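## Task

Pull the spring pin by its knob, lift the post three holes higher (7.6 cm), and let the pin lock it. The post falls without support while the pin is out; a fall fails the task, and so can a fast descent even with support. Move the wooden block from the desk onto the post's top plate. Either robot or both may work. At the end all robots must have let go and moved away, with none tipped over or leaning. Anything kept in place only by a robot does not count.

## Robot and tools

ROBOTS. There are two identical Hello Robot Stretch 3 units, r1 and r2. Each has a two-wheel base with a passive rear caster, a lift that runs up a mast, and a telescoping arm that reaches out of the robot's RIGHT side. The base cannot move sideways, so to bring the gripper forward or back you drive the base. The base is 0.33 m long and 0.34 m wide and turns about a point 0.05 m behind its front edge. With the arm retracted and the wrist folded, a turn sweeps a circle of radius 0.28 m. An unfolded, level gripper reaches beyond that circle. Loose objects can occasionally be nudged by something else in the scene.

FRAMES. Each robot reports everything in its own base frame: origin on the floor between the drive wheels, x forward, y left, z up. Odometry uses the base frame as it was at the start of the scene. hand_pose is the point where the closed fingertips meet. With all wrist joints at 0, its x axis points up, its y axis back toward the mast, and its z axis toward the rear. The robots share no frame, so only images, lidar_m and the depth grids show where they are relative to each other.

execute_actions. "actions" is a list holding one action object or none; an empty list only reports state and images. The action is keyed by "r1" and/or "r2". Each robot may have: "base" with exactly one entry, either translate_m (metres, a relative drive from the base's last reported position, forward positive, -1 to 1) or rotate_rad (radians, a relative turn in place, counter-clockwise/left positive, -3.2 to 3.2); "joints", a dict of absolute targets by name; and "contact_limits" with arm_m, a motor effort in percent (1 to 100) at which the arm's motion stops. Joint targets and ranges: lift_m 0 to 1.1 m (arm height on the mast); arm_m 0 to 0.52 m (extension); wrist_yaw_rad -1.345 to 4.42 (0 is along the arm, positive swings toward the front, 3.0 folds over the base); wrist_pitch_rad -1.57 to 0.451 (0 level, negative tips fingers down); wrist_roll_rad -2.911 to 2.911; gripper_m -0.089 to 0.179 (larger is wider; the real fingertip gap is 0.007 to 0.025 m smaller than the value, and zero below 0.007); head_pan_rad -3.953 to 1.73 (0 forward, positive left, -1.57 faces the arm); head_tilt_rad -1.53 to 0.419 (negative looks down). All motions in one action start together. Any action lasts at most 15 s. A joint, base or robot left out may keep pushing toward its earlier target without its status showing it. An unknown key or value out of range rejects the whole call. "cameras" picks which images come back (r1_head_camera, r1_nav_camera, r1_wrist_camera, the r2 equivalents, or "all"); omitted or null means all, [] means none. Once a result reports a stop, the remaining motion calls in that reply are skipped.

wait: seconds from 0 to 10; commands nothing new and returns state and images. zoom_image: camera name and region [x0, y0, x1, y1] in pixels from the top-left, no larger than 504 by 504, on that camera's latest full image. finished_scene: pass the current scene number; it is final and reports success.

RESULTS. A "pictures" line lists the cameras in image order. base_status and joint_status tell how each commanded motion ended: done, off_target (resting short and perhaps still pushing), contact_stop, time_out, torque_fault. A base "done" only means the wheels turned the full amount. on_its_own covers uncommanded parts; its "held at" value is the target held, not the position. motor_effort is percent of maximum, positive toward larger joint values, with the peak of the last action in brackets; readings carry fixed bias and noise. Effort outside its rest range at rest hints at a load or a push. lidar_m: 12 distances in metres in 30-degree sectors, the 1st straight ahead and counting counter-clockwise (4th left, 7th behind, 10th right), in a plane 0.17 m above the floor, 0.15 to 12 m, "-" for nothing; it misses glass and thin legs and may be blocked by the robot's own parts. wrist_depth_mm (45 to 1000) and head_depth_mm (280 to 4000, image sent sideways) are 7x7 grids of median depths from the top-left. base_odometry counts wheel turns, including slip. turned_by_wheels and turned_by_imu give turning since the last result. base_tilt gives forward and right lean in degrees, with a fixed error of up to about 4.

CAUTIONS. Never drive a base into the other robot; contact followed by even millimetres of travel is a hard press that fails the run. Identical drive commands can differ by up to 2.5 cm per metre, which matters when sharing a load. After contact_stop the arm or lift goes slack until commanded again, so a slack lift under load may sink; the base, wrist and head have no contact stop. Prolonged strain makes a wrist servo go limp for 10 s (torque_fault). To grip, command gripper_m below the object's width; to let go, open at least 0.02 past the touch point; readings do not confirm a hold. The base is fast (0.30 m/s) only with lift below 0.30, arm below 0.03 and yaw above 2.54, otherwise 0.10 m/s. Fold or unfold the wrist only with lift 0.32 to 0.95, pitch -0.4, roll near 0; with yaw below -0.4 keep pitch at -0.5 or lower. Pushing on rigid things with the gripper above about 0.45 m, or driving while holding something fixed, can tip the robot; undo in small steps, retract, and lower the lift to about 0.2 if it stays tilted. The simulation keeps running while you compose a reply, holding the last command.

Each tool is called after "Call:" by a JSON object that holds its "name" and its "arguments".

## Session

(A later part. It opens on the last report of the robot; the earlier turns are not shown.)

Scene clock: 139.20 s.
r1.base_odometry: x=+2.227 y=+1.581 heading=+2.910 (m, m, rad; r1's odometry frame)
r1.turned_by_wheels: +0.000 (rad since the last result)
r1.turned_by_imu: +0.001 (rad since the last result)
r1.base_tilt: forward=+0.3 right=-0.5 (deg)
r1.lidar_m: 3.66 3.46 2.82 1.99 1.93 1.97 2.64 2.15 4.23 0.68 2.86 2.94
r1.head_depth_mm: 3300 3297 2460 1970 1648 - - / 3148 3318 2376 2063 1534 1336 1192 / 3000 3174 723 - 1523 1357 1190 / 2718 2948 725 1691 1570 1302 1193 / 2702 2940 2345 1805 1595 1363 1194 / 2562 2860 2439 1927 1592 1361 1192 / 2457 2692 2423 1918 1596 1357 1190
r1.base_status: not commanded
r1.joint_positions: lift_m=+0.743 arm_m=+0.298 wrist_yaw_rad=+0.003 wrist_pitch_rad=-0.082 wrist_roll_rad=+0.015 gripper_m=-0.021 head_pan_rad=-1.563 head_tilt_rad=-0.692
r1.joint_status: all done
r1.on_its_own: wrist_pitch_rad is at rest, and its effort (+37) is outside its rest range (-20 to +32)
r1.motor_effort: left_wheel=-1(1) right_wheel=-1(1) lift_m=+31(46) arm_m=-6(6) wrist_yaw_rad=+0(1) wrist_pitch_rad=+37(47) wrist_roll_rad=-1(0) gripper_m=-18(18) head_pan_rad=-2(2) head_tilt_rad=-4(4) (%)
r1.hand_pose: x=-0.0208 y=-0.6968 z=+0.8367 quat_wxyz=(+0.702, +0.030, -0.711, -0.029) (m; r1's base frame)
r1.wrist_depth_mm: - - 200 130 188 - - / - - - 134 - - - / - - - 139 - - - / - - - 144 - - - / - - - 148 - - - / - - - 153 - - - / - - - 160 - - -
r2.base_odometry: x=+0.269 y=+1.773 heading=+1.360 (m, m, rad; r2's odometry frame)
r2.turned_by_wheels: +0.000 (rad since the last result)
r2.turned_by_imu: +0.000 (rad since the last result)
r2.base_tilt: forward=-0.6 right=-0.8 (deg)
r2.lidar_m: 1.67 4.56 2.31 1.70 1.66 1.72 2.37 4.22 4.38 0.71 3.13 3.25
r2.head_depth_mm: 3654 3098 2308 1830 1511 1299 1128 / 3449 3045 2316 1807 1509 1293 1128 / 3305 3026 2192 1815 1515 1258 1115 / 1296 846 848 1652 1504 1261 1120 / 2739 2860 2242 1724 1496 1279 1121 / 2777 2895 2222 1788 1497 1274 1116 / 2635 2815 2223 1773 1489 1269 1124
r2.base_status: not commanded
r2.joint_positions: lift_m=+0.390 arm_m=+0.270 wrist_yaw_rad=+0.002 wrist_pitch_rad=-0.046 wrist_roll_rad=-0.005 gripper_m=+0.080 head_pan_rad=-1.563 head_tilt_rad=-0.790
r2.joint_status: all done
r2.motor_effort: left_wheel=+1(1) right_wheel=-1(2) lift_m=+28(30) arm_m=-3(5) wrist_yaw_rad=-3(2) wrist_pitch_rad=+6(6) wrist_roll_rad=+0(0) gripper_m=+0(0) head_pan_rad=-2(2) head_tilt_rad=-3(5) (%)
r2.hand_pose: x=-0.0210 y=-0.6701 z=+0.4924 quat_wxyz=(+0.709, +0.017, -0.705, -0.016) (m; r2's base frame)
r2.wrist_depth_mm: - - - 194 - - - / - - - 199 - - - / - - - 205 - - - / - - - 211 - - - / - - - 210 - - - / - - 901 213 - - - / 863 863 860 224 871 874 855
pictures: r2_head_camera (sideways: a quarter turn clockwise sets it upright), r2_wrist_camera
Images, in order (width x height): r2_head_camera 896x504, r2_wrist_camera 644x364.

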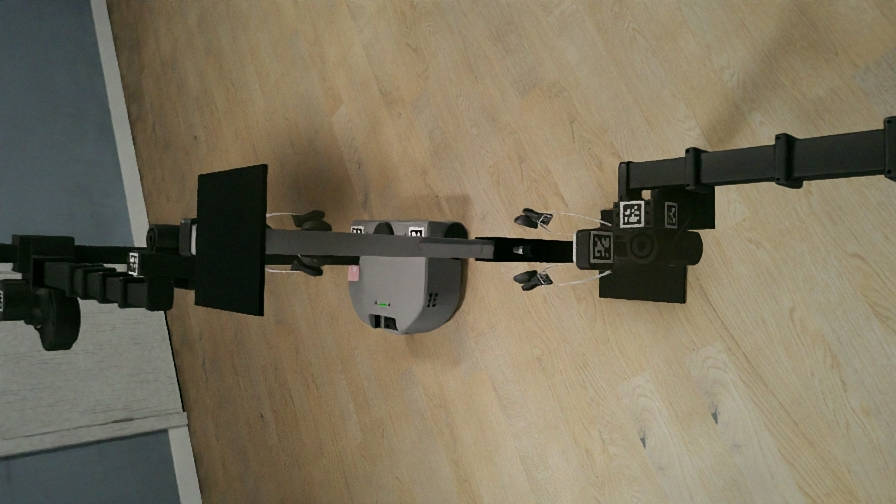

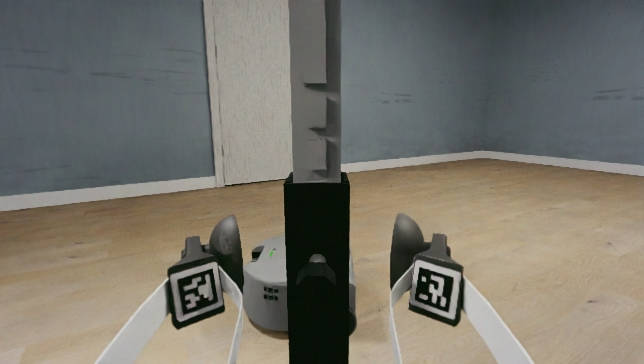

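Call:
{"name": "execute_actions", "arguments": {"actions": [{"r1":{"joints":{"lift_m":0.737}}}], "cameras": ["r2_wrist_camera"]}}

Call:
{"name": "execute_actions", "arguments": {"actions": [{"r1":{"joints":{"lift_m":0.732}}}], "cameras": ["r2_wrist_camera"]}}

Scene clock: 147.10 s.
r1.base_odometry: x=+2.227 y=+1.581 heading=+2.910 (m, m, rad; r1's odometry frame)
r1.turned_by_wheels: +0.000 (rad since the last result)
r1.turned_by_imu: +0.001 (rad since the last result)
r1.base_tilt: forward=+0.4 right=-0.5 (deg)
r1.lidar_m: 3.62 3.47 2.83 1.98 1.93 1.98 2.64 2.16 4.24 0.68 2.86 2.94
r1.head_depth_mm: 3336 3345 2461 1954 1641 - - / 3167 3341 2336 2063 1532 1353 1195 / 3013 3198 726 - 1530 1356 1191 / 2706 2970 723 1706 1560 1300 1192 / 2720 2935 2340 1815 1594 1361 1186 / 2571 2828 2411 1923 1598 1359 1188 / 2472 2718 2422 1925 1597 1360 1184
r1.base_status: not commanded
r1.joint_positions: lift_m=+0.737 arm_m=+0.298 wrist_yaw_rad=+0.003 wrist_pitch_rad=-0.062 wrist_roll_rad=+0.015 gripper_m=-0.021 head_pan_rad=-1.563 head_tilt_rad=-0.692
r1.joint_status: all done
r1.motor_effort: left_wheel=-1(1) right_wheel=-1(1) lift_m=+29(29) arm_m=-5(7) wrist_yaw_rad=-1(1) wrist_pitch_rad=+28(37) wrist_roll_rad=+0(0) gripper_m=-19(19) head_pan_rad=-2(2) head_tilt_rad=-4(4) (%)
r1.hand_pose: x=-0.0208 y=-0.6976 z=+0.8361 quat_wxyz=(+0.702, +0.023, -0.712, -0.021) (m; r1's base frame)
r1.wrist_depth_mm: - - 194 132 185 - - / - - - 136 - - - / - - - 140 - - - / - - - 144 - - - / - - - 148 - - - / - - - 152 - - - / - - - 159 - - -
r2.base_odometry: x=+0.269 y=+1.773 heading=+1.360 (m, m, rad; r2's odometry frame)
r2.turned_by_wheels: +0.000 (rad since the last result)
r2.turned_by_imu: +0.000 (rad since the last result)
r2.base_tilt: forward=-0.5 right=-0.8 (deg)
r2.lidar_m: 1.68 4.54 2.30 1.70 1.66 1.72 2.37 4.21 4.39 0.71 3.14 3.27
r2.head_depth_mm: 3712 3074 2271 1827 1511 1289 1130 / 3505 3033 2282 1831 1511 1290 1130 / 3271 3095 2196 1807 1510 1252 1116 / 1299 847 829 1667 1495 1260 1125 / 2676 2881 2248 1724 1493 1279 1121 / 2746 2893 2219 1773 1485 1282 1123 / 2643 2813 2220 1792 1488 1281 1119
r2.base_status: not commanded
r2.joint_positions: lift_m=+0.390 arm_m=+0.270 wrist_yaw_rad=+0.002 wrist_pitch_rad=-0.046 wrist_roll_rad=-0.005 gripper_m=+0.080 head_pan_rad=-1.563 head_tilt_rad=-0.790
r2.joint_status: not commanded
r2.motor_effort: left_wheel=+1(1) right_wheel=-2(2) lift_m=+28(28) arm_m=-3(3) wrist_yaw_rad=-2(2) wrist_pitch_rad=+6(6) wrist_roll_rad=+0(0) gripper_m=+0(0) head_pan_rad=-3(2) head_tilt_rad=-4(5) (%)
r2.hand_pose: x=-0.0210 y=-0.6701 z=+0.4924 quat_wxyz=(+0.709, +0.017, -0.705, -0.016) (m; r2's base frame)
r2.wrist_depth_mm: - - - 194 - - - / - - - 200 - - - / - - - 206 - - - / - - - 209 - - - / - - - 210 - - - / - - 895 213 - - - / 867 881 875 224 886 858 849
pictures: r2_wrist_camera
Images, in order (width x height): r2_wrist_camera 644x364.

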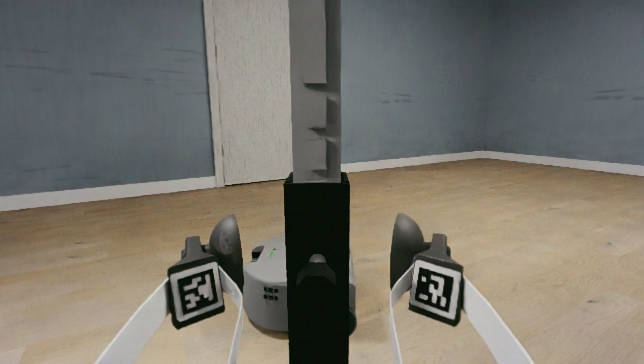

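Scene clock: 147.70 s.
r1.base_odometry: x=+2.227 y=+1.581 heading=+2.910 (m, m, rad; r1's odometry frame)
r1.turned_by_wheels: +0.000 (rad since the last result)
r1.turned_by_imu: +0.000 (rad since the last result)
r1.base_tilt: forward=+0.4 right=-0.7 (deg)
r1.lidar_m: 3.64 3.47 2.82 1.99 1.93 1.98 2.64 2.15 4.21 0.68 2.86 2.94
r1.head_depth_mm: 3335 3375 2472 1939 1659 - - / 3150 3318 2347 2066 1521 1355 1198 / 2954 3191 726 - 1532 1357 1197 / 2710 2933 724 1691 1547 1303 1185 / 2705 2912 2362 1823 1590 1363 1185 / 2575 2857 2448 1926 1594 1361 1193 / 2462 2708 2440 1919 1598 1365 1195
r1.base_status: not commanded
r1.joint_positions: lift_m=+0.732 arm_m=+0.298 wrist_yaw_rad=+0.003 wrist_pitch_rad=-0.044 wrist_roll_rad=+0.015 gripper_m=-0.021 head_pan_rad=-1.563 head_tilt_rad=-0.692
r1.joint_status: all done
r1.motor_effort: left_wheel=-1(1) right_wheel=+0(0) lift_m=+28(27) arm_m=-4(6) wrist_yaw_rad=-2(2) wrist_pitch_rad=+20(28) wrist_roll_rad=-1(0) gripper_m=-19(19) head_pan_rad=-2(2) head_tilt_rad=-4(4) (%)
r1.hand_pose: x=-0.0208 y=-0.6982 z=+0.8357 quat_wxyz=(+0.702, +0.017, -0.712, -0.015) (m; r1's base frame)
r1.wrist_depth_mm: - - 190 133 181 - - / - - - 137 - - - / - - - 141 - - - / - - - 144 - - - / - - - 148 - - - / - - - 152 - - - / - - 497 157 - - -
r2.base_odometry: x=+0.269 y=+1.773 heading=+1.360 (m, m, rad; r2's odometry frame)
r2.turned_by_wheels: +0.000 (rad since the last result)
r2.turned_by_imu: +0.000 (rad since the last result)
r2.base_tilt: forward=-0.4 right=-0.8 (deg)
r2.lidar_m: 1.67 4.55 2.30 1.70 1.66 1.71 2.37 4.22 4.39 0.71 3.12 3.26
r2.head_depth_mm: 3681 3065 2272 1816 1518 1299 1137 / 3417 3000 2282 1809 1498 1294 1128 / 3286 3020 2195 1817 1512 1266 1117 / 1289 851 827 1662 1501 1257 1126 / 2708 2881 2234 1737 1493 1284 1121 / 2727 2928 2229 1783 1497 1277 1120 / 2654 2790 2219 1779 1488 1279 1115
r2.base_status: not commanded
r2.joint_positions: lift_m=+0.390 arm_m=+0.270 wrist_yaw_rad=+0.002 wrist_pitch_rad=-0.046 wrist_roll_rad=-0.005 gripper_m=+0.080 head_pan_rad=-1.563 head_tilt_rad=-0.790
r2.joint_status: not commanded
r2.motor_effort: left_wheel=+1(1) right_wheel=-2(1) lift_m=+28(28) arm_m=-3(3) wrist_yaw_rad=-2(3) wrist_pitch_rad=+6(6) wrist_roll_rad=+0(0) gripper_m=+0(0) head_pan_rad=-2(2) head_tilt_rad=-5(4) (%)
r2.hand_pose: x=-0.0210 y=-0.6701 z=+0.4924 quat_wxyz=(+0.709, +0.017, -0.705, -0.016) (m; r2's base frame)
r2.wrist_depth_mm: - - - 194 - - - / - - - 199 - - - / - - - 205 - - - / - - - 210 - - - / - - - 211 - - - / - - 902 212 - - - / 881 874 888 224 882 862 858
pictures: r2_wrist_camera
Images, in order (width x height): r2_wrist_camera 644x364.

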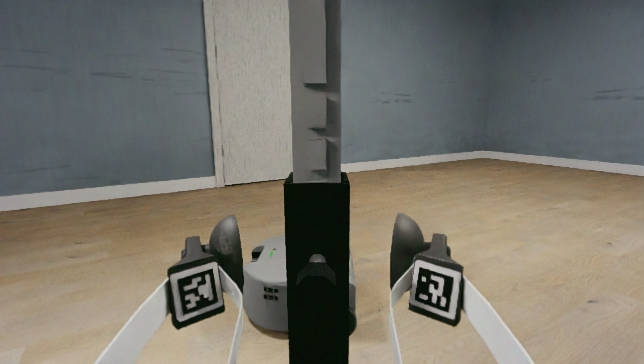

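Call:
{"name": "execute_actions", "arguments": {"actions": [{"r1":{"joints":{"lift_m":0.744}},"r2":{"joints":{"arm_m":0.299,"lift_m":0.363}}}], "cameras": []}}

Call:
{"name": "execute_actions", "arguments": {"actions": [{"r2":{"joints":{"gripper_m":-0.048}}}], "cameras": []}}

Call:
{"name": "execute_actions", "arguments": {"actions": [{"r2":{"joints":{"arm_m":0.291}}}], "cameras": []}}

Call:
{"name": "execute_actions", "arguments": {"actions": [{"r1":{"joints":{"lift_m":0.738}},"r2":{"joints":{"gripper_m":-0.038}}}], "cameras": ["r2_wrist_camera"]}}

Scene clock: 155.27 s.
r1.base_odometry: x=+2.227 y=+1.581 heading=+2.910 (m, m, rad; r1's odometry frame)
r1.turned_by_wheels: +0.000 (rad since the last result)
r1.turned_by_imu: +0.001 (rad since the last result)
r1.base_tilt: forward=+0.5 right=-0.5 (deg)
r1.lidar_m: 3.67 3.47 2.82 2.00 1.93 1.97 2.64 2.15 4.25 0.68 2.86 2.95
r1.head_depth_mm: 3294 3379 2464 1982 1652 - - / 3150 3309 2350 2097 1519 1351 1192 / 2963 3183 725 - 1528 1352 1193 / 2700 3005 722 1644 1562 1297 1188 / 2700 2905 2339 1813 1592 1368 1186 / 2569 2802 2438 1914 1598 1360 1187 / 2456 2682 2416 1926 1593 1355 1181
r1.base_status: not commanded
r1.joint_positions: lift_m=+0.743 arm_m=+0.298 wrist_yaw_rad=+0.003 wrist_pitch_rad=-0.082 wrist_roll_rad=+0.015 gripper_m=-0.021 head_pan_rad=-1.563 head_tilt_rad=-0.692
r1.joint_status: all done
r1.on_its_own: wrist_pitch_rad is at rest, and its effort (+37) is outside its rest range (-20 to +32)
r1.motor_effort: left_wheel=-1(1) right_wheel=+0(0) lift_m=+50(50) arm_m=-5(5) wrist_yaw_rad=-2(2) wrist_pitch_rad=+37(38) wrist_roll_rad=+0(0) gripper_m=-17(18) head_pan_rad=-2(2) head_tilt_rad=-4(4) (%)
r1.hand_pose: x=-0.0208 y=-0.6966 z=+0.8372 quat_wxyz=(+0.702, +0.030, -0.711, -0.029) (m; r1's base frame)
r1.wrist_depth_mm: - - 198 131 187 - - / - - - 135 - - - / - - - 139 - - - / - - - 144 - - - / - - - 148 - - - / - - - 153 - - - / - - - 160 - - -
r2.base_odometry: x=+0.269 y=+1.773 heading=+1.360 (m, m, rad; r2's odometry frame)
r2.turned_by_wheels: +0.000 (rad since the last result)
r2.turned_by_imu: +0.000 (rad since the last result)
r2.base_tilt: forward=-0.5 right=-0.8 (deg)
r2.lidar_m: 1.67 4.57 2.31 1.70 1.67 1.72 2.37 4.23 4.40 0.71 3.13 3.24
r2.head_depth_mm: 3753 3033 2280 1819 1523 1291 1131 / 3451 3040 2254 1813 1505 1294 1131 / 3252 3029 2186 1801 1547 1267 1129 / 1295 846 848 1674 1540 1258 1129 / 2718 2848 2265 1724 1495 1275 1120 / 2749 2910 2228 1804 1490 1276 1119 / 2635 2799 2213 1787 1481 1279 1117
r2.base_status: not commanded
r2.joint_positions: lift_m=+0.363 arm_m=+0.299 wrist_yaw_rad=+0.002 wrist_pitch_rad=-0.047 wrist_roll_rad=-0.005 gripper_m=+0.080 head_pan_rad=-1.563 head_tilt_rad=-0.790
r2.joint_status: all done
r2.motor_effort: left_wheel=+1(1) right_wheel=-2(2) lift_m=+16(26) arm_m=+3(5) wrist_yaw_rad=-2(3) wrist_pitch_rad=+6(7) wrist_roll_rad=+0(0) gripper_m=+0(0) head_pan_rad=-2(3) head_tilt_rad=-3(5) (%)
r2.hand_pose: x=-0.0210 y=-0.6986 z=+0.4661 quat_wxyz=(+0.709, +0.017, -0.705, -0.016) (m; r2's base frame)
r2.wrist_depth_mm: - - - 167 - - - / - - - 172 - - - / - - - 176 - - - / - - - 173 - - - / - - - 177 - - - / - - 824 185 - - - / 839 827 831 193 822 819 816
pictures: none
No camera images: the call's "cameras" was empty. Leave "cameras" out to get every camera's image.

Scene clock: 157.03 s.
r1.base_odometry: x=+2.227 y=+1.581 heading=+2.910 (m, m, rad; r1's odometry frame)
r1.turned_by_wheels: +0.000 (rad since the last result)
r1.turned_by_imu: +0.000 (rad since the last result)
r1.base_tilt: forward=+0.7 right=-0.6 (deg)
r1.lidar_m: 3.63 3.48 2.82 2.00 1.93 1.97 2.64 2.15 4.21 0.68 2.86 2.95
r1.head_depth_mm: 3326 3366 2469 1981 1649 - - / 3118 3349 2359 2092 1525 1345 1193 / 2982 3145 724 - 1527 1352 1194 / 2724 2999 724 1644 1559 1295 1193 / 2698 2939 2350 1815 1602 1371 1192 / 2556 2844 2409 1913 1592 1360 1187 / 2455 2701 2433 1917 1595 1363 1188
r1.base_status: not commanded
r1.joint_positions: lift_m=+0.743 arm_m=+0.298 wrist_yaw_rad=+0.003 wrist_pitch_rad=-0.082 wrist_roll_rad=+0.015 gripper_m=-0.021 head_pan_rad=-1.563 head_tilt_rad=-0.692
r1.joint_status: not commanded
r1.on_its_own: wrist_pitch_rad is at rest, and its effort (+38) is outside its rest range (-20 to +32)
r1.motor_effort: left_wheel=-1(1) right_wheel=-1(0) lift_m=+49(50) arm_m=-4(4) wrist_yaw_rad=-1(1) wrist_pitch_rad=+38(38) wrist_roll_rad=+0(0) gripper_m=-18(18) head_pan_rad=-2(2) head_tilt_rad=-5(4) (%)
r1.hand_pose: x=-0.0208 y=-0.6966 z=+0.8372 quat_wxyz=(+0.702, +0.030, -0.711, -0.029) (m; r1's base frame)
r1.wrist_depth_mm: - - 198 131 187 - - / - - - 134 - - - / - - - 139 - - - / - - - 144 - - - / - - - 148 - - - / - - - 153 - - - / - - - 160 - - -
r2.base_odometry: x=+0.269 y=+1.773 heading=+1.360 (m, m, rad; r2's odometry frame)
r2.turned_by_wheels: +0.000 (rad since the last result)
r2.turned_by_imu: +0.000 (rad since the last result)
r2.base_tilt: forward=-0.5 right=-1.0 (deg)
r2.lidar_m: 1.67 4.56 2.31 1.70 1.66 1.72 2.37 4.23 4.41 0.71 3.13 3.25
r2.head_depth_mm: 3738 3067 2287 1834 1517 1297 1135 / 3437 3030 2272 1826 1513 1285 1124 / 3258 3055 2199 1788 1538 1254 1115 / 1298 845 830 1661 1492 1260 1128 / 2741 2887 2250 1729 1502 1291 1124 / 2728 2904 2247 1789 1495 1280 1126 / 2610 2845 2253 1794 1492 1274 1114
r2.base_status: not commanded
r2.joint_positions: lift_m=+0.363 arm_m=+0.299 wrist_yaw_rad=-0.002 wrist_pitch_rad=-0.048 wrist_roll_rad=-0.005 gripper_m=-0.047 head_pan_rad=-1.563 head_tilt_rad=-0.790
r2.joint_status: all done
r2.motor_effort: left_wheel=+1(1) right_wheel=-2(2) lift_m=+16(16) arm_m=+6(6) wrist_yaw_rad=+2(2) wrist_pitch_rad=+7(7) wrist_roll_rad=+0(0) gripper_m=-27(100) head_pan_rad=-3(2) head_tilt_rad=-3(4) (%)
r2.hand_pose: x=-0.0220 y=-0.6983 z=+0.4657 quat_wxyz=(+0.709, +0.017, -0.705, -0.018) (m; r2's base frame)
r2.wrist_depth_mm: - - - 167 - - - / - - - 172 - - - / - - - 177 - - - / - - - 174 - - - / - - - 178 - - - / - - - 163 - - - / 837 819 820 192 824 832 837
pictures: none
No camera images: the call's "cameras" was empty. Leave "cameras" out to get every camera's image.

Scene clock: 157.80 s.
r1.base_odometry: x=+2.227 y=+1.581 heading=+2.910 (m, m, rad; r1's odometry frame)
r1.turned_by_wheels: +0.000 (rad since the last result)
r1.turned_by_imu: +0.000 (rad since the last result)
r1.base_tilt: forward=+0.4 right=-0.6 (deg)
r1.lidar_m: 3.63 3.46 2.82 1.99 1.93 1.97 2.64 2.15 4.25 0.68 2.86 2.95
r1.head_depth_mm: 3335 3345 2439 1975 1651 - - / 3143 3358 2350 2097 1532 1343 1191 / 2974 3164 727 - 1527 1360 1195 / 2708 2955 728 1666 1554 1301 1191 / 2696 2927 2351 1812 1601 1364 1189 / 2560 2816 2444 1932 1597 1362 1189 / 2453 2715 2440 1929 1594 1359 1185
r1.base_status: not commanded
r1.joint_positions: lift_m=+0.743 arm_m=+0.298 wrist_yaw_rad=+0.003 wrist_pitch_rad=-0.087 wrist_roll_rad=+0.015 gripper_m=-0.021 head_pan_rad=-1.563 head_tilt_rad=-0.692
r1.joint_status: not commanded
r1.on_its_own: wrist_pitch_rad is at rest, and its effort (+40) is outside its rest range (-20 to +32)
r1.motor_effort: left_wheel=-1(1) right_wheel=+0(0) lift_m=+50(50) arm_m=-4(4) wrist_yaw_rad=-1(2) wrist_pitch_rad=+40(41) wrist_roll_rad=+0(0) gripper_m=-18(18) head_pan_rad=-2(2) head_tilt_rad=-4(4) (%)
r1.hand_pose: x=-0.0208 y=-0.6964 z=+0.8359 quat_wxyz=(+0.702, +0.032, -0.711, -0.030) (m; r1's base frame)
r1.wrist_depth_mm: - - 201 130 188 - - / - - - 134 - - - / - - - 139 - - - / - - - 143 - - - / - - - 148 - - - / - - - 153 - - - / - - 527 161 - - -
r2.base_odometry: x=+0.269 y=+1.773 heading=+1.360 (m, m, rad; r2's odometry frame)
r2.turned_by_wheels: +0.000 (rad since the last result)
r2.turned_by_imu: +0.000 (rad since the last result)
r2.base_tilt: forward=-0.5 right=-0.8 (deg)
r2.lidar_m: 1.68 4.54 2.30 1.69 1.67 1.72 2.37 4.22 4.40 0.71 3.12 3.27
r2.head_depth_mm: 3717 3087 2274 1822 1504 1290 1131 / 3453 3032 2294 1808 1509 1290 1131 / 3276 3023 2190 1801 1506 1266 1116 / 1292 843 830 1657 1501 1259 1125 / 2730 2894 2254 1715 1500 1278 1118 / 2737 2896 2217 1795 1487 1284 1125 / 2592 2832 2222 1788 1496 1281 1114
r2.base_status: not commanded
r2.joint_positions: lift_m=+0.363 arm_m=+0.292 wrist_yaw_rad=+0.001 wrist_pitch_rad=-0.045 wrist_roll_rad=-0.005 gripper_m=-0.044 head_pan_rad=-1.563 head_tilt_rad=-0.790
r2.joint_status: all done
r2.on_its_own: arm_m is at rest, and its effort (-17) is outside its rest range (-14 to +14)
r2.motor_effort: left_wheel=+2(3) right_wheel=-4(4) lift_m=+17(17) arm_m=-17(16) wrist_yaw_rad=-3(2) wrist_pitch_rad=+6(7) wrist_roll_rad=+0(0) gripper_m=-25(28) head_pan_rad=-2(2) head_tilt_rad=-5(4) (%)
r2.hand_pose: x=-0.0211 y=-0.6922 z=+0.4663 quat_wxyz=(+0.709, +0.017, -0.705, -0.016) (m; r2's base frame)
r2.wrist_depth_mm: - - - 173 - - - / - - - 178 - - - / - - - 183 - - - / - - - 178 - - - / - - - 182 - - - / - - - 190 - - - / 833 840 816 198 825 823 809
pictures: none
No camera images: the call's "cameras" was empty. Leave "cameras" out to get every camera's image.

Scene clock: 158.43 s.
r1.base_odometry: x=+2.227 y=+1.581 heading=+2.910 (m, m, rad; r1's odometry frame)
r1.turned_by_wheels: +0.000 (rad since the last result)
r1.turned_by_imu: +0.000 (rad since the last result)
r1.base_tilt: forward=+0.6 right=-0.6 (deg)
r1.lidar_m: 3.63 3.48 2.83 1.99 1.93 1.97 2.64 2.15 4.25 0.68 2.86 2.94
r1.head_depth_mm: 3344 3367 2478 1945 1649 - - / 3155 3355 2369 2069 1533 1353 1193 / 2958 3162 738 - 1532 1349 1190 / 2725 2994 741 1671 1560 1303 1189 / 2699 2959 2358 1821 1598 1367 1190 / 2579 2834 2443 1928 1594 1361 1188 / 2457 2710 2428 1906 1599 1361 1188
r1.base_status: not commanded
r1.joint_positions: lift_m=+0.738 arm_m=+0.298 wrist_yaw_rad=+0.003 wrist_pitch_rad=-0.088 wrist_roll_rad=+0.015 gripper_m=-0.021 head_pan_rad=-1.563 head_tilt_rad=-0.692
r1.joint_status: all done
r1.on_its_own: wrist_pitch_rad is at rest, and its effort (+40) is outside its rest range (-20 to +32)
r1.motor_effort: left_wheel=-1(1) right_wheel=+0(0) lift_m=+35(43) arm_m=-5(5) wrist_yaw_rad=-1(0) wrist_pitch_rad=+40(40) wrist_roll_rad=+0(1) gripper_m=-18(19) head_pan_rad=-2(2) head_tilt_rad=-3(3) (%)
r1.hand_pose: x=-0.0208 y=-0.6964 z=+0.8302 quat_wxyz=(+0.701, +0.032, -0.711, -0.031) (m; r1's base frame)
r1.wrist_depth_mm: - - 200 130 189 - - / - - - 134 - - - / - - - 139 - - - / - - - 144 - - - / - - - 149 - - - / - - - 154 - - - / - - 498 161 - - -
r2.base_odometry: x=+0.269 y=+1.773 heading=+1.360 (m, m, rad; r2's odometry frame)
r2.turned_by_wheels: +0.000 (rad since the last result)
r2.turned_by_imu: +0.000 (rad since the last result)
r2.base_tilt: forward=-0.6 right=-0.7 (deg)
r2.lidar_m: 1.67 4.53 2.30 1.70 1.66 1.71 2.37 4.22 4.39 0.71 3.13 3.26
r2.head_depth_mm: 3706 3102 2283 1814 1507 1301 1131 / 3482 3074 2271 1809 1515 1283 1130 / 3267 3027 2170 1814 1512 1265 1111 / 1297 849 826 1656 1490 1260 1119 / 2667 2840 2233 1733 1498 1285 1119 / 2735 2915 2226 1771 1495 1270 1119 / 2638 2846 2225 1800 1489 1280 1118
r2.base_status: not commanded
r2.joint_positions: lift_m=+0.363 arm_m=+0.292 wrist_yaw_rad=+0.001 wrist_pitch_rad=-0.045 wrist_roll_rad=-0.005 gripper_m=-0.037 head_pan_rad=-1.563 head_tilt_rad=-0.790
r2.joint_status: all done
r2.on_its_own: arm_m is at rest, and its effort (-17) is outside its rest range (-14 to +14)
r2.motor_effort: left_wheel=+2(2) right_wheel=-4(4) lift_m=+17(17) arm_m=-17(17) wrist_yaw_rad=-2(2) wrist_pitch_rad=+6(6) wrist_roll_rad=+0(0) gripper_m=-23(25) head_pan_rad=-2(2) head_tilt_rad=-4(5) (%)
r2.hand_pose: x=-0.0211 y=-0.6922 z=+0.4663 quat_wxyz=(+0.709, +0.017, -0.705, -0.016) (m; r2's base frame)
r2.wrist_depth_mm: - - - 173 - - - / - - - 179 - - - / - - - 180 - - - / - - - 179 - - - / - - - 182 - - - / - - - 192 - - - / 853 857 828 199 825 840 818
pictures: r2_wrist_camera
Images, in order (width x height): r2_wrist_camera 644x364.

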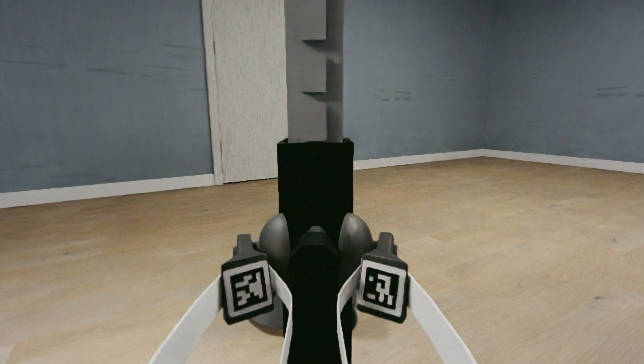

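Fully free. Set to mark ≈86 and release.

Call:
{"name": "execute_actions", "arguments": {"actions": [{"r1":{"joints":{"lift_m":0.7415}}}], "cameras": ["r2_wrist_camera"]}}

Call:
{"name": "execute_actions", "arguments": {"actions": [{"r2":{"joints":{"gripper_m":0.08,"arm_m":0.288}}}], "cameras": ["r2_wrist_camera"]}}

Scene clock: 161.13 s.
r1.base_odometry: x=+2.227 y=+1.581 heading=+2.910 (m, m, rad; r1's odometry frame)
r1.turned_by_wheels: +0.000 (rad since the last result)
r1.turned_by_imu: +0.000 (rad since the last result)
r1.base_tilt: forward=+0.5 right=-0.5 (deg)
r1.lidar_m: 3.65 3.47 2.82 1.99 1.93 1.97 2.64 2.15 4.24 0.68 2.86 2.94
r1.head_depth_mm: 3281 3343 2449 1957 1646 - - / 3134 3284 2354 2059 1537 1358 1192 / 2983 3161 739 - 1520 1357 1191 / 2710 3007 736 1674 1562 1307 1193 / 2690 2937 2348 1815 1594 1358 1190 / 2552 2882 2423 1919 1595 1362 1192 / 2451 2739 2440 1927 1590 1354 1186
r1.base_status: not commanded
r1.joint_positions: lift_m=+0.741 arm_m=+0.298 wrist_yaw_rad=+0.003 wrist_pitch_rad=-0.098 wrist_roll_rad=+0.015 gripper_m=-0.021 head_pan_rad=-1.563 head_tilt_rad=-0.692
r1.joint_status: all done
r1.on_its_own: wrist_pitch_rad is at rest, and its effort (+45) is outside its rest range (-20 to +32)
r1.motor_effort: left_wheel=-1(1) right_wheel=+0(0) lift_m=+52(53) arm_m=-5(4) wrist_yaw_rad=-1(1) wrist_pitch_rad=+45(46) wrist_roll_rad=+0(0) gripper_m=-19(18) head_pan_rad=-2(2) head_tilt_rad=-4(4) (%)
r1.hand_pose: x=-0.0208 y=-0.6959 z=+0.8305 quat_wxyz=(+0.701, +0.036, -0.711, -0.034) (m; r1's base frame)
r1.wrist_depth_mm: - - 205 129 191 - - / - - - 134 - - - / - - - 139 - - - / - - - 143 - - - / - - - 149 - - - / - - - 154 - - - / - - - 160 - - -
r2.base_odometry: x=+0.269 y=+1.773 heading=+1.360 (m, m, rad; r2's odometry frame)
r2.turned_by_wheels: +0.000 (rad since the last result)
r2.turned_by_imu: +0.000 (rad since the last result)
r2.base_tilt: forward=-0.6 right=-0.8 (deg)
r2.lidar_m: 1.67 4.57 2.30 1.70 1.66 1.71 2.38 4.22 4.40 0.71 3.12 3.27
r2.head_depth_mm: 3654 3044 2290 1803 1517 1296 1128 / 3501 3010 2249 1809 1507 1289 1131 / 3277 3029 2186 1813 1502 1265 1113 / 1299 850 827 1665 1502 1261 1124 / 2727 2843 2233 1714 1501 1280 1116 / 2761 2928 2236 1775 1489 1284 1121 / 2621 2829 2237 1782 1485 1284 1117
r2.base_status: not commanded
r2.joint_positions: lift_m=+0.363 arm_m=+0.292 wrist_yaw_rad=+0.001 wrist_pitch_rad=-0.045 wrist_roll_rad=-0.005 gripper_m=-0.028 head_pan_rad=-1.563 head_tilt_rad=-0.790
r2.joint_status: not commanded
r2.on_its_own: gripper_m is held at -0.029, not at your -0.038, by its stall guard, which is not easing now; arm_m is at rest, and its effort (-15) is outside its rest range (-14 to +14)
r2.motor_effort: left_wheel=+3(2) right_wheel=-4(4) lift_m=+17(17) arm_m=-15(15) wrist_yaw_rad=-3(2) wrist_pitch_rad=+6(6) wrist_roll_rad=+0(0) gripper_m=-20(20) head_pan_rad=-3(2) head_tilt_rad=-4(5) (%)
r2.hand_pose: x=-0.0211 y=-0.6920 z=+0.4664 quat_wxyz=(+0.709, +0.017, -0.705, -0.016) (m; r2's base frame)
r2.wrist_depth_mm: - - - 174 - - - / - - - 178 - - - / - - - 182 - - - / - - - 179 - - - / - - - 183 - - - / - - - 192 - - - / 825 858 845 198 823 820 814
pictures: r2_wrist_camera
Images, in order (width x height): r2_wrist_camera 644x364.

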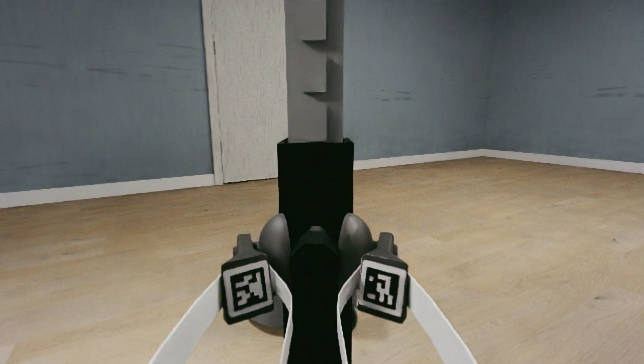

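Scene clock: 162.70 s.
r1.base_odometry: x=+2.227 y=+1.581 heading=+2.910 (m, m, rad; r1's odometry frame)
r1.turned_by_wheels: +0.000 (rad since the last result)
r1.turned_by_imu: +0.000 (rad since the last result)
r1.base_tilt: forward=+0.5 right=-0.5 (deg)
r1.lidar_m: 3.64 3.47 2.83 1.98 1.93 1.97 2.64 2.15 4.23 0.68 2.86 2.95
r1.head_depth_mm: 3346 3324 2473 1958 1644 - - / 3150 3344 2365 2071 1528 1357 1192 / 2982 3174 739 - 1523 1355 1190 / 2750 3002 736 1651 1552 1299 1191 / 2675 2930 2350 1821 1596 1352 1193 / 2573 2844 2434 1921 1600 1359 1189 / 2470 2697 2425 1917 1587 1359 1186
r1.base_status: not commanded
r1.joint_positions: lift_m=+0.741 arm_m=+0.298 wrist_yaw_rad=+0.003 wrist_pitch_rad=-0.098 wrist_roll_rad=+0.015 gripper_m=-0.021 head_pan_rad=-1.563 head_tilt_rad=-0.692
r1.joint_status: not commanded
r1.on_its_own: wrist_pitch_rad is at rest, and its effort (+45) is outside its rest range (-20 to +32)
r1.motor_effort: left_wheel=-1(1) right_wheel=+0(0) lift_m=+51(51) arm_m=-4(4) wrist_yaw_rad=-2(3) wrist_pitch_rad=+45(45) wrist_roll_rad=+0(1) gripper_m=-19(17) head_pan_rad=-2(2) head_tilt_rad=-4(4) (%)
r1.hand_pose: x=-0.0208 y=-0.6959 z=+0.8305 quat_wxyz=(+0.701, +0.036, -0.711, -0.034) (m; r1's base frame)
r1.wrist_depth_mm: - - 203 129 190 - - / - - - 134 - - - / - - - 139 - - - / - - - 145 - - - / - - - 148 - - - / - - - 154 - - - / - - - 161 - - -
r2.base_odometry: x=+0.269 y=+1.773 heading=+1.360 (m, m, rad; r2's odometry frame)
r2.turned_by_wheels: +0.000 (rad since the last result)
r2.turned_by_imu: +0.000 (rad since the last result)
r2.base_tilt: forward=-0.5 right=-0.8 (deg)
r2.lidar_m: 1.67 4.55 2.30 1.70 1.66 1.72 2.37 4.22 4.39 0.71 3.13 3.27
r2.head_depth_mm: 3716 3033 2294 1824 1509 1295 1137 / 3483 3068 2290 1800 1501 1279 1127 / 3304 3006 2187 1806 1505 1263 1113 / 1293 849 827 1669 1500 1267 1129 / 2712 2850 2238 1736 1487 1284 1126 / 2762 2935 2231 1787 1492 1285 1119 / 2637 2811 2222 1792 1491 1269 1114
r2.base_status: not commanded
r2.joint_positions: lift_m=+0.363 arm_m=+0.288 wrist_yaw_rad=+0.002 wrist_pitch_rad=-0.046 wrist_roll_rad=-0.005 gripper_m=+0.080 head_pan_rad=-1.563 head_tilt_rad=-0.790
r2.joint_status: all done
r2.motor_effort: left_wheel=+2(3) right_wheel=-2(4) lift_m=+17(17) arm_m=-2(15) wrist_yaw_rad=-2(2) wrist_pitch_rad=+6(6) wrist_roll_rad=+0(0) gripper_m=+0(82) head_pan_rad=-3(3) head_tilt_rad=-5(4) (%)
r2.hand_pose: x=-0.0211 y=-0.6880 z=+0.4663 quat_wxyz=(+0.709, +0.017, -0.705, -0.016) (m; r2's base frame)
r2.wrist_depth_mm: - - - 178 - - - / - - - 184 - - - / - - - 186 - - - / - - - 184 - - - / - - - 188 - - - / - - 853 197 - - - / 828 841 833 204 817 819 814
pictures: r2_wrist_camera
Images, in order (width x height): r2_wrist_camera 644x364.

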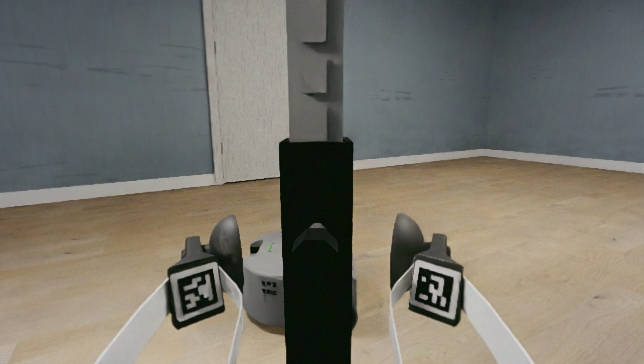

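Call:
{"name": "execute_actions", "arguments": {"actions": [{"r1":{"joints":{"lift_m":0.7385}},"r2":{"joints":{"arm_m":0.299}}}], "cameras": []}}

Call:
{"name": "execute_actions", "arguments": {"actions": [{"r2":{"joints":{"gripper_m":-0.048}}}], "cameras": []}}

Call:
{"name": "execute_actions", "arguments": {"actions": [{"r2":{"joints":{"arm_m":0.2905}}}], "cameras": []}}

Call:
{"name": "execute_actions", "arguments": {"actions": [{"r1":{"joints":{"lift_m":0.742}}}], "cameras": ["r2_wrist_camera"]}}

Call:
{"name": "execute_actions", "arguments": {"actions": [{"r2":{"joints":{"gripper_m":0.08,"arm_m":0.288}}}], "cameras": ["r2_wrist_camera"]}}

Scene clock: 168.37 s.
r1.base_odometry: x=+2.227 y=+1.581 heading=+2.910 (m, m, rad; r1's odometry frame)
r1.turned_by_wheels: +0.000 (rad since the last result)
r1.turned_by_imu: +0.001 (rad since the last result)
r1.base_tilt: forward=+0.4 right=-0.6 (deg)
r1.lidar_m: 3.64 3.48 2.82 1.99 1.93 1.98 2.64 2.15 4.22 0.68 2.86 2.94
r1.head_depth_mm: 3345 3308 2461 1942 1659 - - / 3131 3315 2374 2063 1528 1347 1191 / 2994 3183 739 - 1517 1357 1193 / 2720 3015 740 1642 1553 1299 1193 / 2724 2947 2343 1819 1595 1362 1186 / 2562 2831 2432 1921 1595 1356 1191 / 2466 2718 2419 1920 1586 1358 1188
r1.base_status: not commanded
r1.joint_positions: lift_m=+0.739 arm_m=+0.298 wrist_yaw_rad=+0.003 wrist_pitch_rad=-0.091 wrist_roll_rad=+0.015 gripper_m=-0.021 head_pan_rad=-1.563 head_tilt_rad=-0.692
r1.joint_status: all done
r1.on_its_own: wrist_pitch_rad is at rest, and its effort (+41) is outside its rest range (-20 to +32)
r1.motor_effort: left_wheel=-1(1) right_wheel=+0(0) lift_m=+34(44) arm_m=-4(4) wrist_yaw_rad=-2(0) wrist_pitch_rad=+41(45) wrist_roll_rad=+0(1) gripper_m=-19(19) head_pan_rad=-2(2) head_tilt_rad=-4(4) (%)
r1.hand_pose: x=-0.0208 y=-0.6962 z=+0.8301 quat_wxyz=(+0.701, +0.033, -0.711, -0.032) (m; r1's base frame)
r1.wrist_depth_mm: - - 202 130 189 - - / - - - 134 - - - / - - - 139 - - - / - - - 144 - - - / - - - 148 - - - / - - - 154 - - - / - - 494 160 - - -
r2.base_odometry: x=+0.269 y=+1.773 heading=+1.360 (m, m, rad; r2's odometry frame)
r2.turned_by_wheels: +0.000 (rad since the last result)
r2.turned_by_imu: +0.000 (rad since the last result)
r2.base_tilt: forward=-0.5 right=-0.8 (deg)
r2.lidar_m: 1.67 4.54 2.30 1.70 1.66 1.71 2.37 4.22 4.39 0.71 3.13 3.25
r2.head_depth_mm: 3679 3092 2277 1820 1519 1298 1136 / 3467 3035 2273 1803 1513 1288 1135 / 3203 3001 2204 1809 1545 1268 1111 / 1292 848 826 1665 1546 1257 1121 / 2681 2842 2229 1728 1494 1282 1117 / 2738 2892 2262 1798 1492 1275 1119 / 2624 2854 2225 1783 1484 1279 1118
r2.base_status: not commanded
r2.joint_positions: lift_m=+0.363 arm_m=+0.299 wrist_yaw_rad=+0.002 wrist_pitch_rad=-0.046 wrist_roll_rad=-0.005 gripper_m=+0.080 head_pan_rad=-1.563 head_tilt_rad=-0.790
r2.joint_status: all done
r2.motor_effort: left_wheel=+1(1) right_wheel=-2(2) lift_m=+17(17) arm_m=+3(6) wrist_yaw_rad=-3(2) wrist_pitch_rad=+6(6) wrist_roll_rad=+0(0) gripper_m=+0(0) head_pan_rad=-3(2) head_tilt_rad=-4(5) (%)
r2.hand_pose: x=-0.0211 y=-0.6986 z=+0.4663 quat_wxyz=(+0.709, +0.017, -0.705, -0.016) (m; r2's base frame)
r2.wrist_depth_mm: - - - 167 - - - / - - - 173 - - - / - - - 176 - - - / - - - 173 - - - / - - - 178 - - - / - - 846 183 - - - / 837 829 826 192 828 815 815
pictures: none
No camera images: the call's "cameras" was empty. Leave "cameras" out to get every camera's image.

Scene clock: 170.13 s.
r1.base_odometry: x=+2.227 y=+1.581 heading=+2.910 (m, m, rad; r1's odometry frame)
r1.turned_by_wheels: +0.000 (rad since the last result)
r1.turned_by_imu: +0.000 (rad since the last result)
r1.base_tilt: forward=+0.5 right=-0.5 (deg)
r1.lidar_m: 3.66 3.47 2.82 1.99 1.93 1.97 2.65 2.15 4.24 0.68 2.87 2.94
r1.head_depth_mm: 3372 3332 2448 1942 1652 - - / 3117 3292 2367 2061 1525 1348 1194 / 2961 3224 741 - 1515 1362 1194 / 2749 3023 740 1653 1558 1307 1190 / 2687 2927 2352 1822 1591 1370 1192 / 2568 2857 2413 1929 1590 1360 1188 / 2438 2697 2420 1935 1584 1356 1190
r1.base_status: not commanded
r1.joint_positions: lift_m=+0.739 arm_m=+0.298 wrist_yaw_rad=+0.003 wrist_pitch_rad=-0.091 wrist_roll_rad=+0.015 gripper_m=-0.021 head_pan_rad=-1.563 head_tilt_rad=-0.692
r1.joint_status: not commanded
r1.on_its_own: wrist_pitch_rad is at rest, and its effort (+42) is outside its rest range (-20 to +32)
r1.motor_effort: left_wheel=-1(1) right_wheel=+0(0) lift_m=+33(34) arm_m=-4(5) wrist_yaw_rad=+0(1) wrist_pitch_rad=+42(41) wrist_roll_rad=+0(0) gripper_m=-18(19) head_pan_rad=-2(2) head_tilt_rad=-4(4) (%)
r1.hand_pose: x=-0.0208 y=-0.6962 z=+0.8301 quat_wxyz=(+0.701, +0.033, -0.711, -0.032) (m; r1's base frame)
r1.wrist_depth_mm: - - 201 130 190 - - / - - - 134 - - - / - - - 138 - - - / - - - 145 - - - / - - - 149 - - - / - - - 154 - - - / - - 493 161 - - -
r2.base_odometry: x=+0.269 y=+1.773 heading=+1.360 (m, m, rad; r2's odometry frame)
r2.turned_by_wheels: +0.000 (rad since the last result)
r2.turned_by_imu: +0.000 (rad since the last result)
r2.base_tilt: forward=-0.4 right=-0.8 (deg)
r2.lidar_m: 1.67 4.55 2.31 1.70 1.66 1.71 2.37 4.20 4.39 0.71 3.13 3.26
r2.head_depth_mm: 3683 3095 2282 1828 1525 1297 1131 / 3477 3070 2263 1811 1502 1289 1130 / 3262 3008 2187 1809 1533 1260 1114 / 1293 851 829 1652 1502 1263 1126 / 2699 2847 2248 1726 1497 1284 1117 / 2750 2881 2237 1796 1505 1277 1124 / 2631 2851 2211 1780 1498 1270 1120
r2.base_status: not commanded
r2.joint_positions: lift_m=+0.363 arm_m=+0.299 wrist_yaw_rad=-0.002 wrist_pitch_rad=-0.047 wrist_roll_rad=-0.005 gripper_m=-0.047 head_pan_rad=-1.563 head_tilt_rad=-0.790
r2.joint_status: all done
r2.motor_effort: left_wheel=+1(1) right_wheel=-1(1) lift_m=+17(17) arm_m=+6(6) wrist_yaw_rad=+2(1) wrist_pitch_rad=+7(7) wrist_roll_rad=+0(0) gripper_m=-27(100) head_pan_rad=-3(3) head_tilt_rad=-4(4) (%)
r2.hand_pose: x=-0.0220 y=-0.6983 z=+0.4659 quat_wxyz=(+0.709, +0.016, -0.705, -0.018) (m; r2's base frame)
r2.wrist_depth_mm: - - - 168 - - - / - - - 174 - - - / - - - 176 - - - / - - - 173 - - - / - - - 176 - - - / - - - 163 - - - / 825 845 827 192 837 828 823
pictures: none
No camera images: the call's "cameras" was empty. Leave "cameras" out to get every camera's image.

Scene clock: 170.90 s.
r1.base_odometry: x=+2.227 y=+1.581 heading=+2.910 (m, m, rad; r1's odometry frame)
r1.turned_by_wheels: +0.000 (rad since the last result)
r1.turned_by_imu: +0.000 (rad since the last result)
r1.base_tilt: forward=+0.6 right=-0.4 (deg)
r1.lidar_m: 3.64 3.48 2.83 1.99 1.93 1.97 2.64 2.15 4.22 0.68 2.86 2.94
r1.head_depth_mm: 3345 3359 2466 1947 1644 - - / 3129 3319 2349 2076 1526 1354 1188 / 2983 3188 738 - 1531 1353 1191 / 2703 2998 738 1672 1556 1298 1191 / 2712 2909 2372 1819 1596 1361 1187 / 2568 2832 2437 1925 1590 1363 1195 / 2456 2677 2428 1920 1592 1357 1188
r1.base_status: not commanded
r1.joint_positions: lift_m=+0.739 arm_m=+0.298 wrist_yaw_rad=+0.003 wrist_pitch_rad=-0.091 wrist_roll_rad=+0.015 gripper_m=-0.021 head_pan_rad=-1.563 head_tilt_rad=-0.692
r1.joint_status: not commanded
r1.on_its_own: wrist_pitch_rad is at rest, and its effort (+41) is outside its rest range (-20 to +32)
r1.motor_effort: left_wheel=-1(1) right_wheel=+0(0) lift_m=+33(32) arm_m=-3(4) wrist_yaw_rad=-2(2) wrist_pitch_rad=+41(41) wrist_roll_rad=+0(0) gripper_m=-19(19) head_pan_rad=-2(2) head_tilt_rad=-4(4) (%)
r1.hand_pose: x=-0.0208 y=-0.6962 z=+0.8301 quat_wxyz=(+0.701, +0.033, -0.711, -0.032) (m; r1's base frame)
r1.wrist_depth_mm: - - 202 130 189 - - / - - - 134 - - - / - - - 138 - - - / - - - 144 - - - / - - - 148 - - - / - - - 153 - - - / - - 493 161 - - -
r2.base_odometry: x=+0.269 y=+1.773 heading=+1.360 (m, m, rad; r2's odometry frame)
r2.turned_by_wheels: +0.000 (rad since the last result)
r2.turned_by_imu: +0.000 (rad since the last result)
r2.base_tilt: forward=-0.5 right=-0.7 (deg)
r2.lidar_m: 1.68 4.56 2.30 1.70 1.66 1.72 2.37 4.22 4.37 0.71 3.13 3.26
r2.head_depth_mm: 3702 3019 2255 1815 1508 1291 1134 / 3440 3048 2263 1813 1511 1288 1127 / 3223 3041 2167 1799 1512 1258 1111 / 1287 850 830 1656 1507 1256 1128 / 2683 2841 2243 1734 1492 1281 1119 / 2728 2885 2242 1775 1487 1280 1119 / 2601 2790 2252 1789 1486 1273 1116
r2.base_status: not commanded
r2.joint_positions: lift_m=+0.363 arm_m=+0.292 wrist_yaw_rad=+0.001 wrist_pitch_rad=-0.045 wrist_roll_rad=-0.005 gripper_m=-0.044 head_pan_rad=-1.563 head_tilt_rad=-0.790
r2.joint_status: all done
r2.on_its_own: arm_m is at rest, and its effort (-17) is outside its rest range (-14 to +14)
r2.motor_effort: left_wheel=+2(3) right_wheel=-4(4) lift_m=+17(17) arm_m=-17(16) wrist_yaw_rad=-2(2) wrist_pitch_rad=+6(7) wrist_roll_rad=+0(0) gripper_m=-26(27) head_pan_rad=-1(4) head_tilt_rad=-4(3) (%)
r2.hand_pose: x=-0.0211 y=-0.6917 z=+0.4665 quat_wxyz=(+0.709, +0.017, -0.705, -0.016) (m; r2's base frame)
r2.wrist_depth_mm: - - - 173 - - - / - - - 178 - - - / - - - 181 - - - / - - - 179 - - - / - - - 183 - - - / - - - 193 - - - / 846 876 831 198 829 838 824
pictures: none
No camera images: the call's "cameras" was empty. Leave "cameras" out to get every camera's image.

Scene clock: 171.43 s.
r1.base_odometry: x=+2.227 y=+1.581 heading=+2.910 (m, m, rad; r1's odometry frame)
r1.turned_by_wheels: +0.000 (rad since the last result)
r1.turned_by_imu: +0.000 (rad since the last result)
r1.base_tilt: forward=+0.4 right=-0.7 (deg)
r1.lidar_m: 3.65 3.46 2.82 1.99 1.93 1.97 2.64 2.15 4.21 0.68 2.86 2.95
r1.head_depth_mm: 3337 3329 2461 1938 1649 - - / 3143 3319 2355 2043 1538 1358 1195 / 2971 3163 741 - 1524 1353 1191 / 2728 3022 738 1663 1565 1303 1188 / 2690 2951 2326 1823 1599 1361 1189 / 2578 2836 2438 1923 1590 1360 1188 / 2465 2707 2445 1925 1592 1359 1190
r1.base_status: not commanded
r1.joint_positions: lift_m=+0.741 arm_m=+0.298 wrist_yaw_rad=+0.003 wrist_pitch_rad=-0.100 wrist_roll_rad=+0.015 gripper_m=-0.021 head_pan_rad=-1.563 head_tilt_rad=-0.692
r1.joint_status: all done
r1.on_its_own: wrist_pitch_rad is at rest, and its effort (+46) is outside its rest range (-20 to +32)
r1.motor_effort: left_wheel=-1(1) right_wheel=+0(0) lift_m=+52(54) arm_m=-4(4) wrist_yaw_rad=-1(3) wrist_pitch_rad=+46(47) wrist_roll_rad=+0(0) gripper_m=-18(19) head_pan_rad=-2(2) head_tilt_rad=-3(3) (%)
r1.hand_pose: x=-0.0208 y=-0.6958 z=+0.8306 quat_wxyz=(+0.701, +0.036, -0.711, -0.035) (m; r1's base frame)
r1.wrist_depth_mm: - - 205 129 191 - - / - - - 133 - - - / - - - 138 - - - / - - - 144 - - - / - - - 149 - - - / - - - 154 - - - / - - - 161 - - -
r2.base_odometry: x=+0.269 y=+1.773 heading=+1.360 (m, m, rad; r2's odometry frame)
r2.turned_by_wheels: +0.000 (rad since the last result)
r2.turned_by_imu: +0.000 (rad since the last result)
r2.base_tilt: forward=-0.5 right=-0.8 (deg)
r2.lidar_m: 1.67 4.55 2.30 1.70 1.66 1.71 2.38 4.22 4.39 0.71 3.13 3.27
r2.head_depth_mm: 3631 3012 2267 1828 1515 1298 1131 / 3436 3039 2286 1825 1512 1295 1128 / 3286 3042 2170 1810 1505 1261 1119 / 1295 845 826 1671 1505 1263 1124 / 2734 2831 2262 1735 1498 1285 1123 / 2754 2909 2224 1797 1489 1283 1124 / 2602 2797 2248 1783 1486 1273 1114
r2.base_status: not commanded
r2.joint_positions: lift_m=+0.363 arm_m=+0.292 wrist_yaw_rad=+0.001 wrist_pitch_rad=-0.045 wrist_roll_rad=-0.005 gripper_m=-0.041 head_pan_rad=-1.563 head_tilt_rad=-0.790
r2.joint_status: not commanded
r2.on_its_own: gripper_m is held at -0.042, not at your -0.048, by its stall guard, which is still easing; arm_m is at rest, and its effort (-17) is outside its rest range (-14 to +14)
r2.motor_effort: left_wheel=+2(3) right_wheel=-3(3) lift_m=+17(17) arm_m=-17(17) wrist_yaw_rad=-3(2) wrist_pitch_rad=+6(6) wrist_roll_rad=+0(0) gripper_m=-24(25) head_pan_rad=-3(2) head_tilt_rad=-3(4) (%)
r2.hand_pose: x=-0.0211 y=-0.6917 z=+0.4665 quat_wxyz=(+0.709, +0.017, -0.705, -0.016) (m; r2's base frame)
r2.wrist_depth_mm: - - - 174 - - - / - - - 179 - - - / - - - 181 - - - / - - - 179 - - - / - - - 183 - - - / - - - 190 - - - / 835 837 843 199 824 834 809
pictures: r2_wrist_camera
Images, in order (width x height): r2_wrist_camera 644x364.

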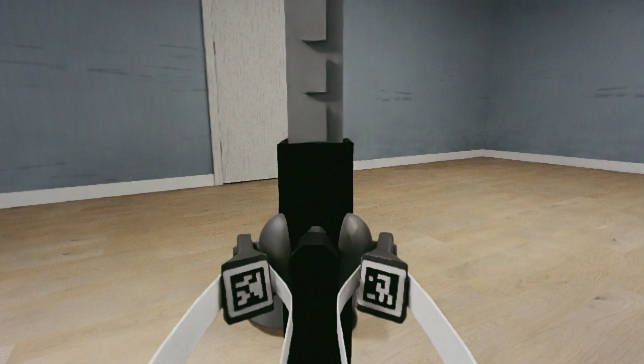

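Scene clock: 173.13 s.
r1.base_odometry: x=+2.227 y=+1.581 heading=+2.910 (m, m, rad; r1's odometry frame)
r1.turned_by_wheels: +0.000 (rad since the last result)
r1.turned_by_imu: +0.000 (rad since the last result)
r1.base_tilt: forward=+0.3 right=-0.6 (deg)
r1.lidar_m: 3.64 3.46 2.83 1.99 1.93 1.97 2.64 2.16 4.25 0.68 2.86 2.94
r1.head_depth_mm: 3331 3360 2455 1947 1653 - - / 3173 3337 2378 2065 1525 1346 1191 / 2973 3152 738 - 1532 1357 1193 / 2721 3007 739 1645 1559 1296 1193 / 2667 2957 2348 1813 1591 1362 1195 / 2589 2854 2423 1937 1589 1361 1190 / 2460 2702 2429 1922 1588 1353 1187
r1.base_status: not commanded
r1.joint_positions: lift_m=+0.741 arm_m=+0.298 wrist_yaw_rad=+0.003 wrist_pitch_rad=-0.100 wrist_roll_rad=+0.015 gripper_m=-0.021 head_pan_rad=-1.563 head_tilt_rad=-0.692
r1.joint_status: not commanded
r1.on_its_own: wrist_pitch_rad is at rest, and its effort (+46) is outside its rest range (-20 to +32)
r1.motor_effort: left_wheel=-1(1) right_wheel=+0(1) lift_m=+51(52) arm_m=-5(4) wrist_yaw_rad=-1(1) wrist_pitch_rad=+46(46) wrist_roll_rad=+0(0) gripper_m=-18(19) head_pan_rad=-2(2) head_tilt_rad=-4(4) (%)
r1.hand_pose: x=-0.0208 y=-0.6958 z=+0.8306 quat_wxyz=(+0.701, +0.036, -0.711, -0.035) (m; r1's base frame)
r1.wrist_depth_mm: - - 204 130 191 - - / - - - 134 - - - / - - - 138 - - - / - - - 144 - - - / - - - 148 - - - / - - - 154 - - - / - - - 161 - - -
r2.base_odometry: x=+0.269 y=+1.773 heading=+1.360 (m, m, rad; r2's odometry frame)
r2.turned_by_wheels: +0.000 (rad since the last result)
r2.turned_by_imu: +0.000 (rad since the last result)
r2.base_tilt: forward=-0.5 right=-0.9 (deg)
r2.lidar_m: 1.68 4.55 2.30 1.70 1.67 1.71 2.37 4.22 4.40 0.71 3.11 3.25
r2.head_depth_mm: 3705 3081 2283 1820 1508 1289 1129 / 3428 3097 2283 1824 1504 1291 1123 / 3246 3022 2188 1820 1507 1260 1110 / 1290 848 829 1662 1504 1267 1122 / 2763 2868 2218 1736 1495 1281 1128 / 2737 2886 2240 1792 1497 1283 1122 / 2647 2833 2220 1788 1493 1281 1114
r2.base_status: not commanded
r2.joint_positions: lift_m=+0.363 arm_m=+0.288 wrist_yaw_rad=+0.002 wrist_pitch_rad=-0.045 wrist_roll_rad=-0.005 gripper_m=+0.080 head_pan_rad=-1.563 head_tilt_rad=-0.790
r2.joint_status: all done
r2.motor_effort: left_wheel=+1(2) right_wheel=-1(4) lift_m=+17(17) arm_m=-3(17) wrist_yaw_rad=-3(3) wrist_pitch_rad=+6(6) wrist_roll_rad=+0(0) gripper_m=+0(78) head_pan_rad=-2(3) head_tilt_rad=-5(4) (%)
r2.hand_pose: x=-0.0210 y=-0.6881 z=+0.4663 quat_wxyz=(+0.709, +0.017, -0.705, -0.016) (m; r2's base frame)
r2.wrist_depth_mm: - - - 178 - - - / - - - 182 - - - / - - - 185 - - - / - - - 184 - - - / - - - 188 - - - / - - 852 197 - - - / 833 837 817 205 840 811 818
pictures: r2_wrist_camera
Images, in order (width x height): r2_wrist_camera 644x364.

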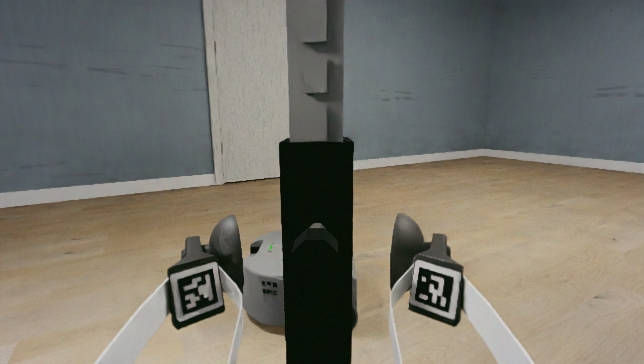

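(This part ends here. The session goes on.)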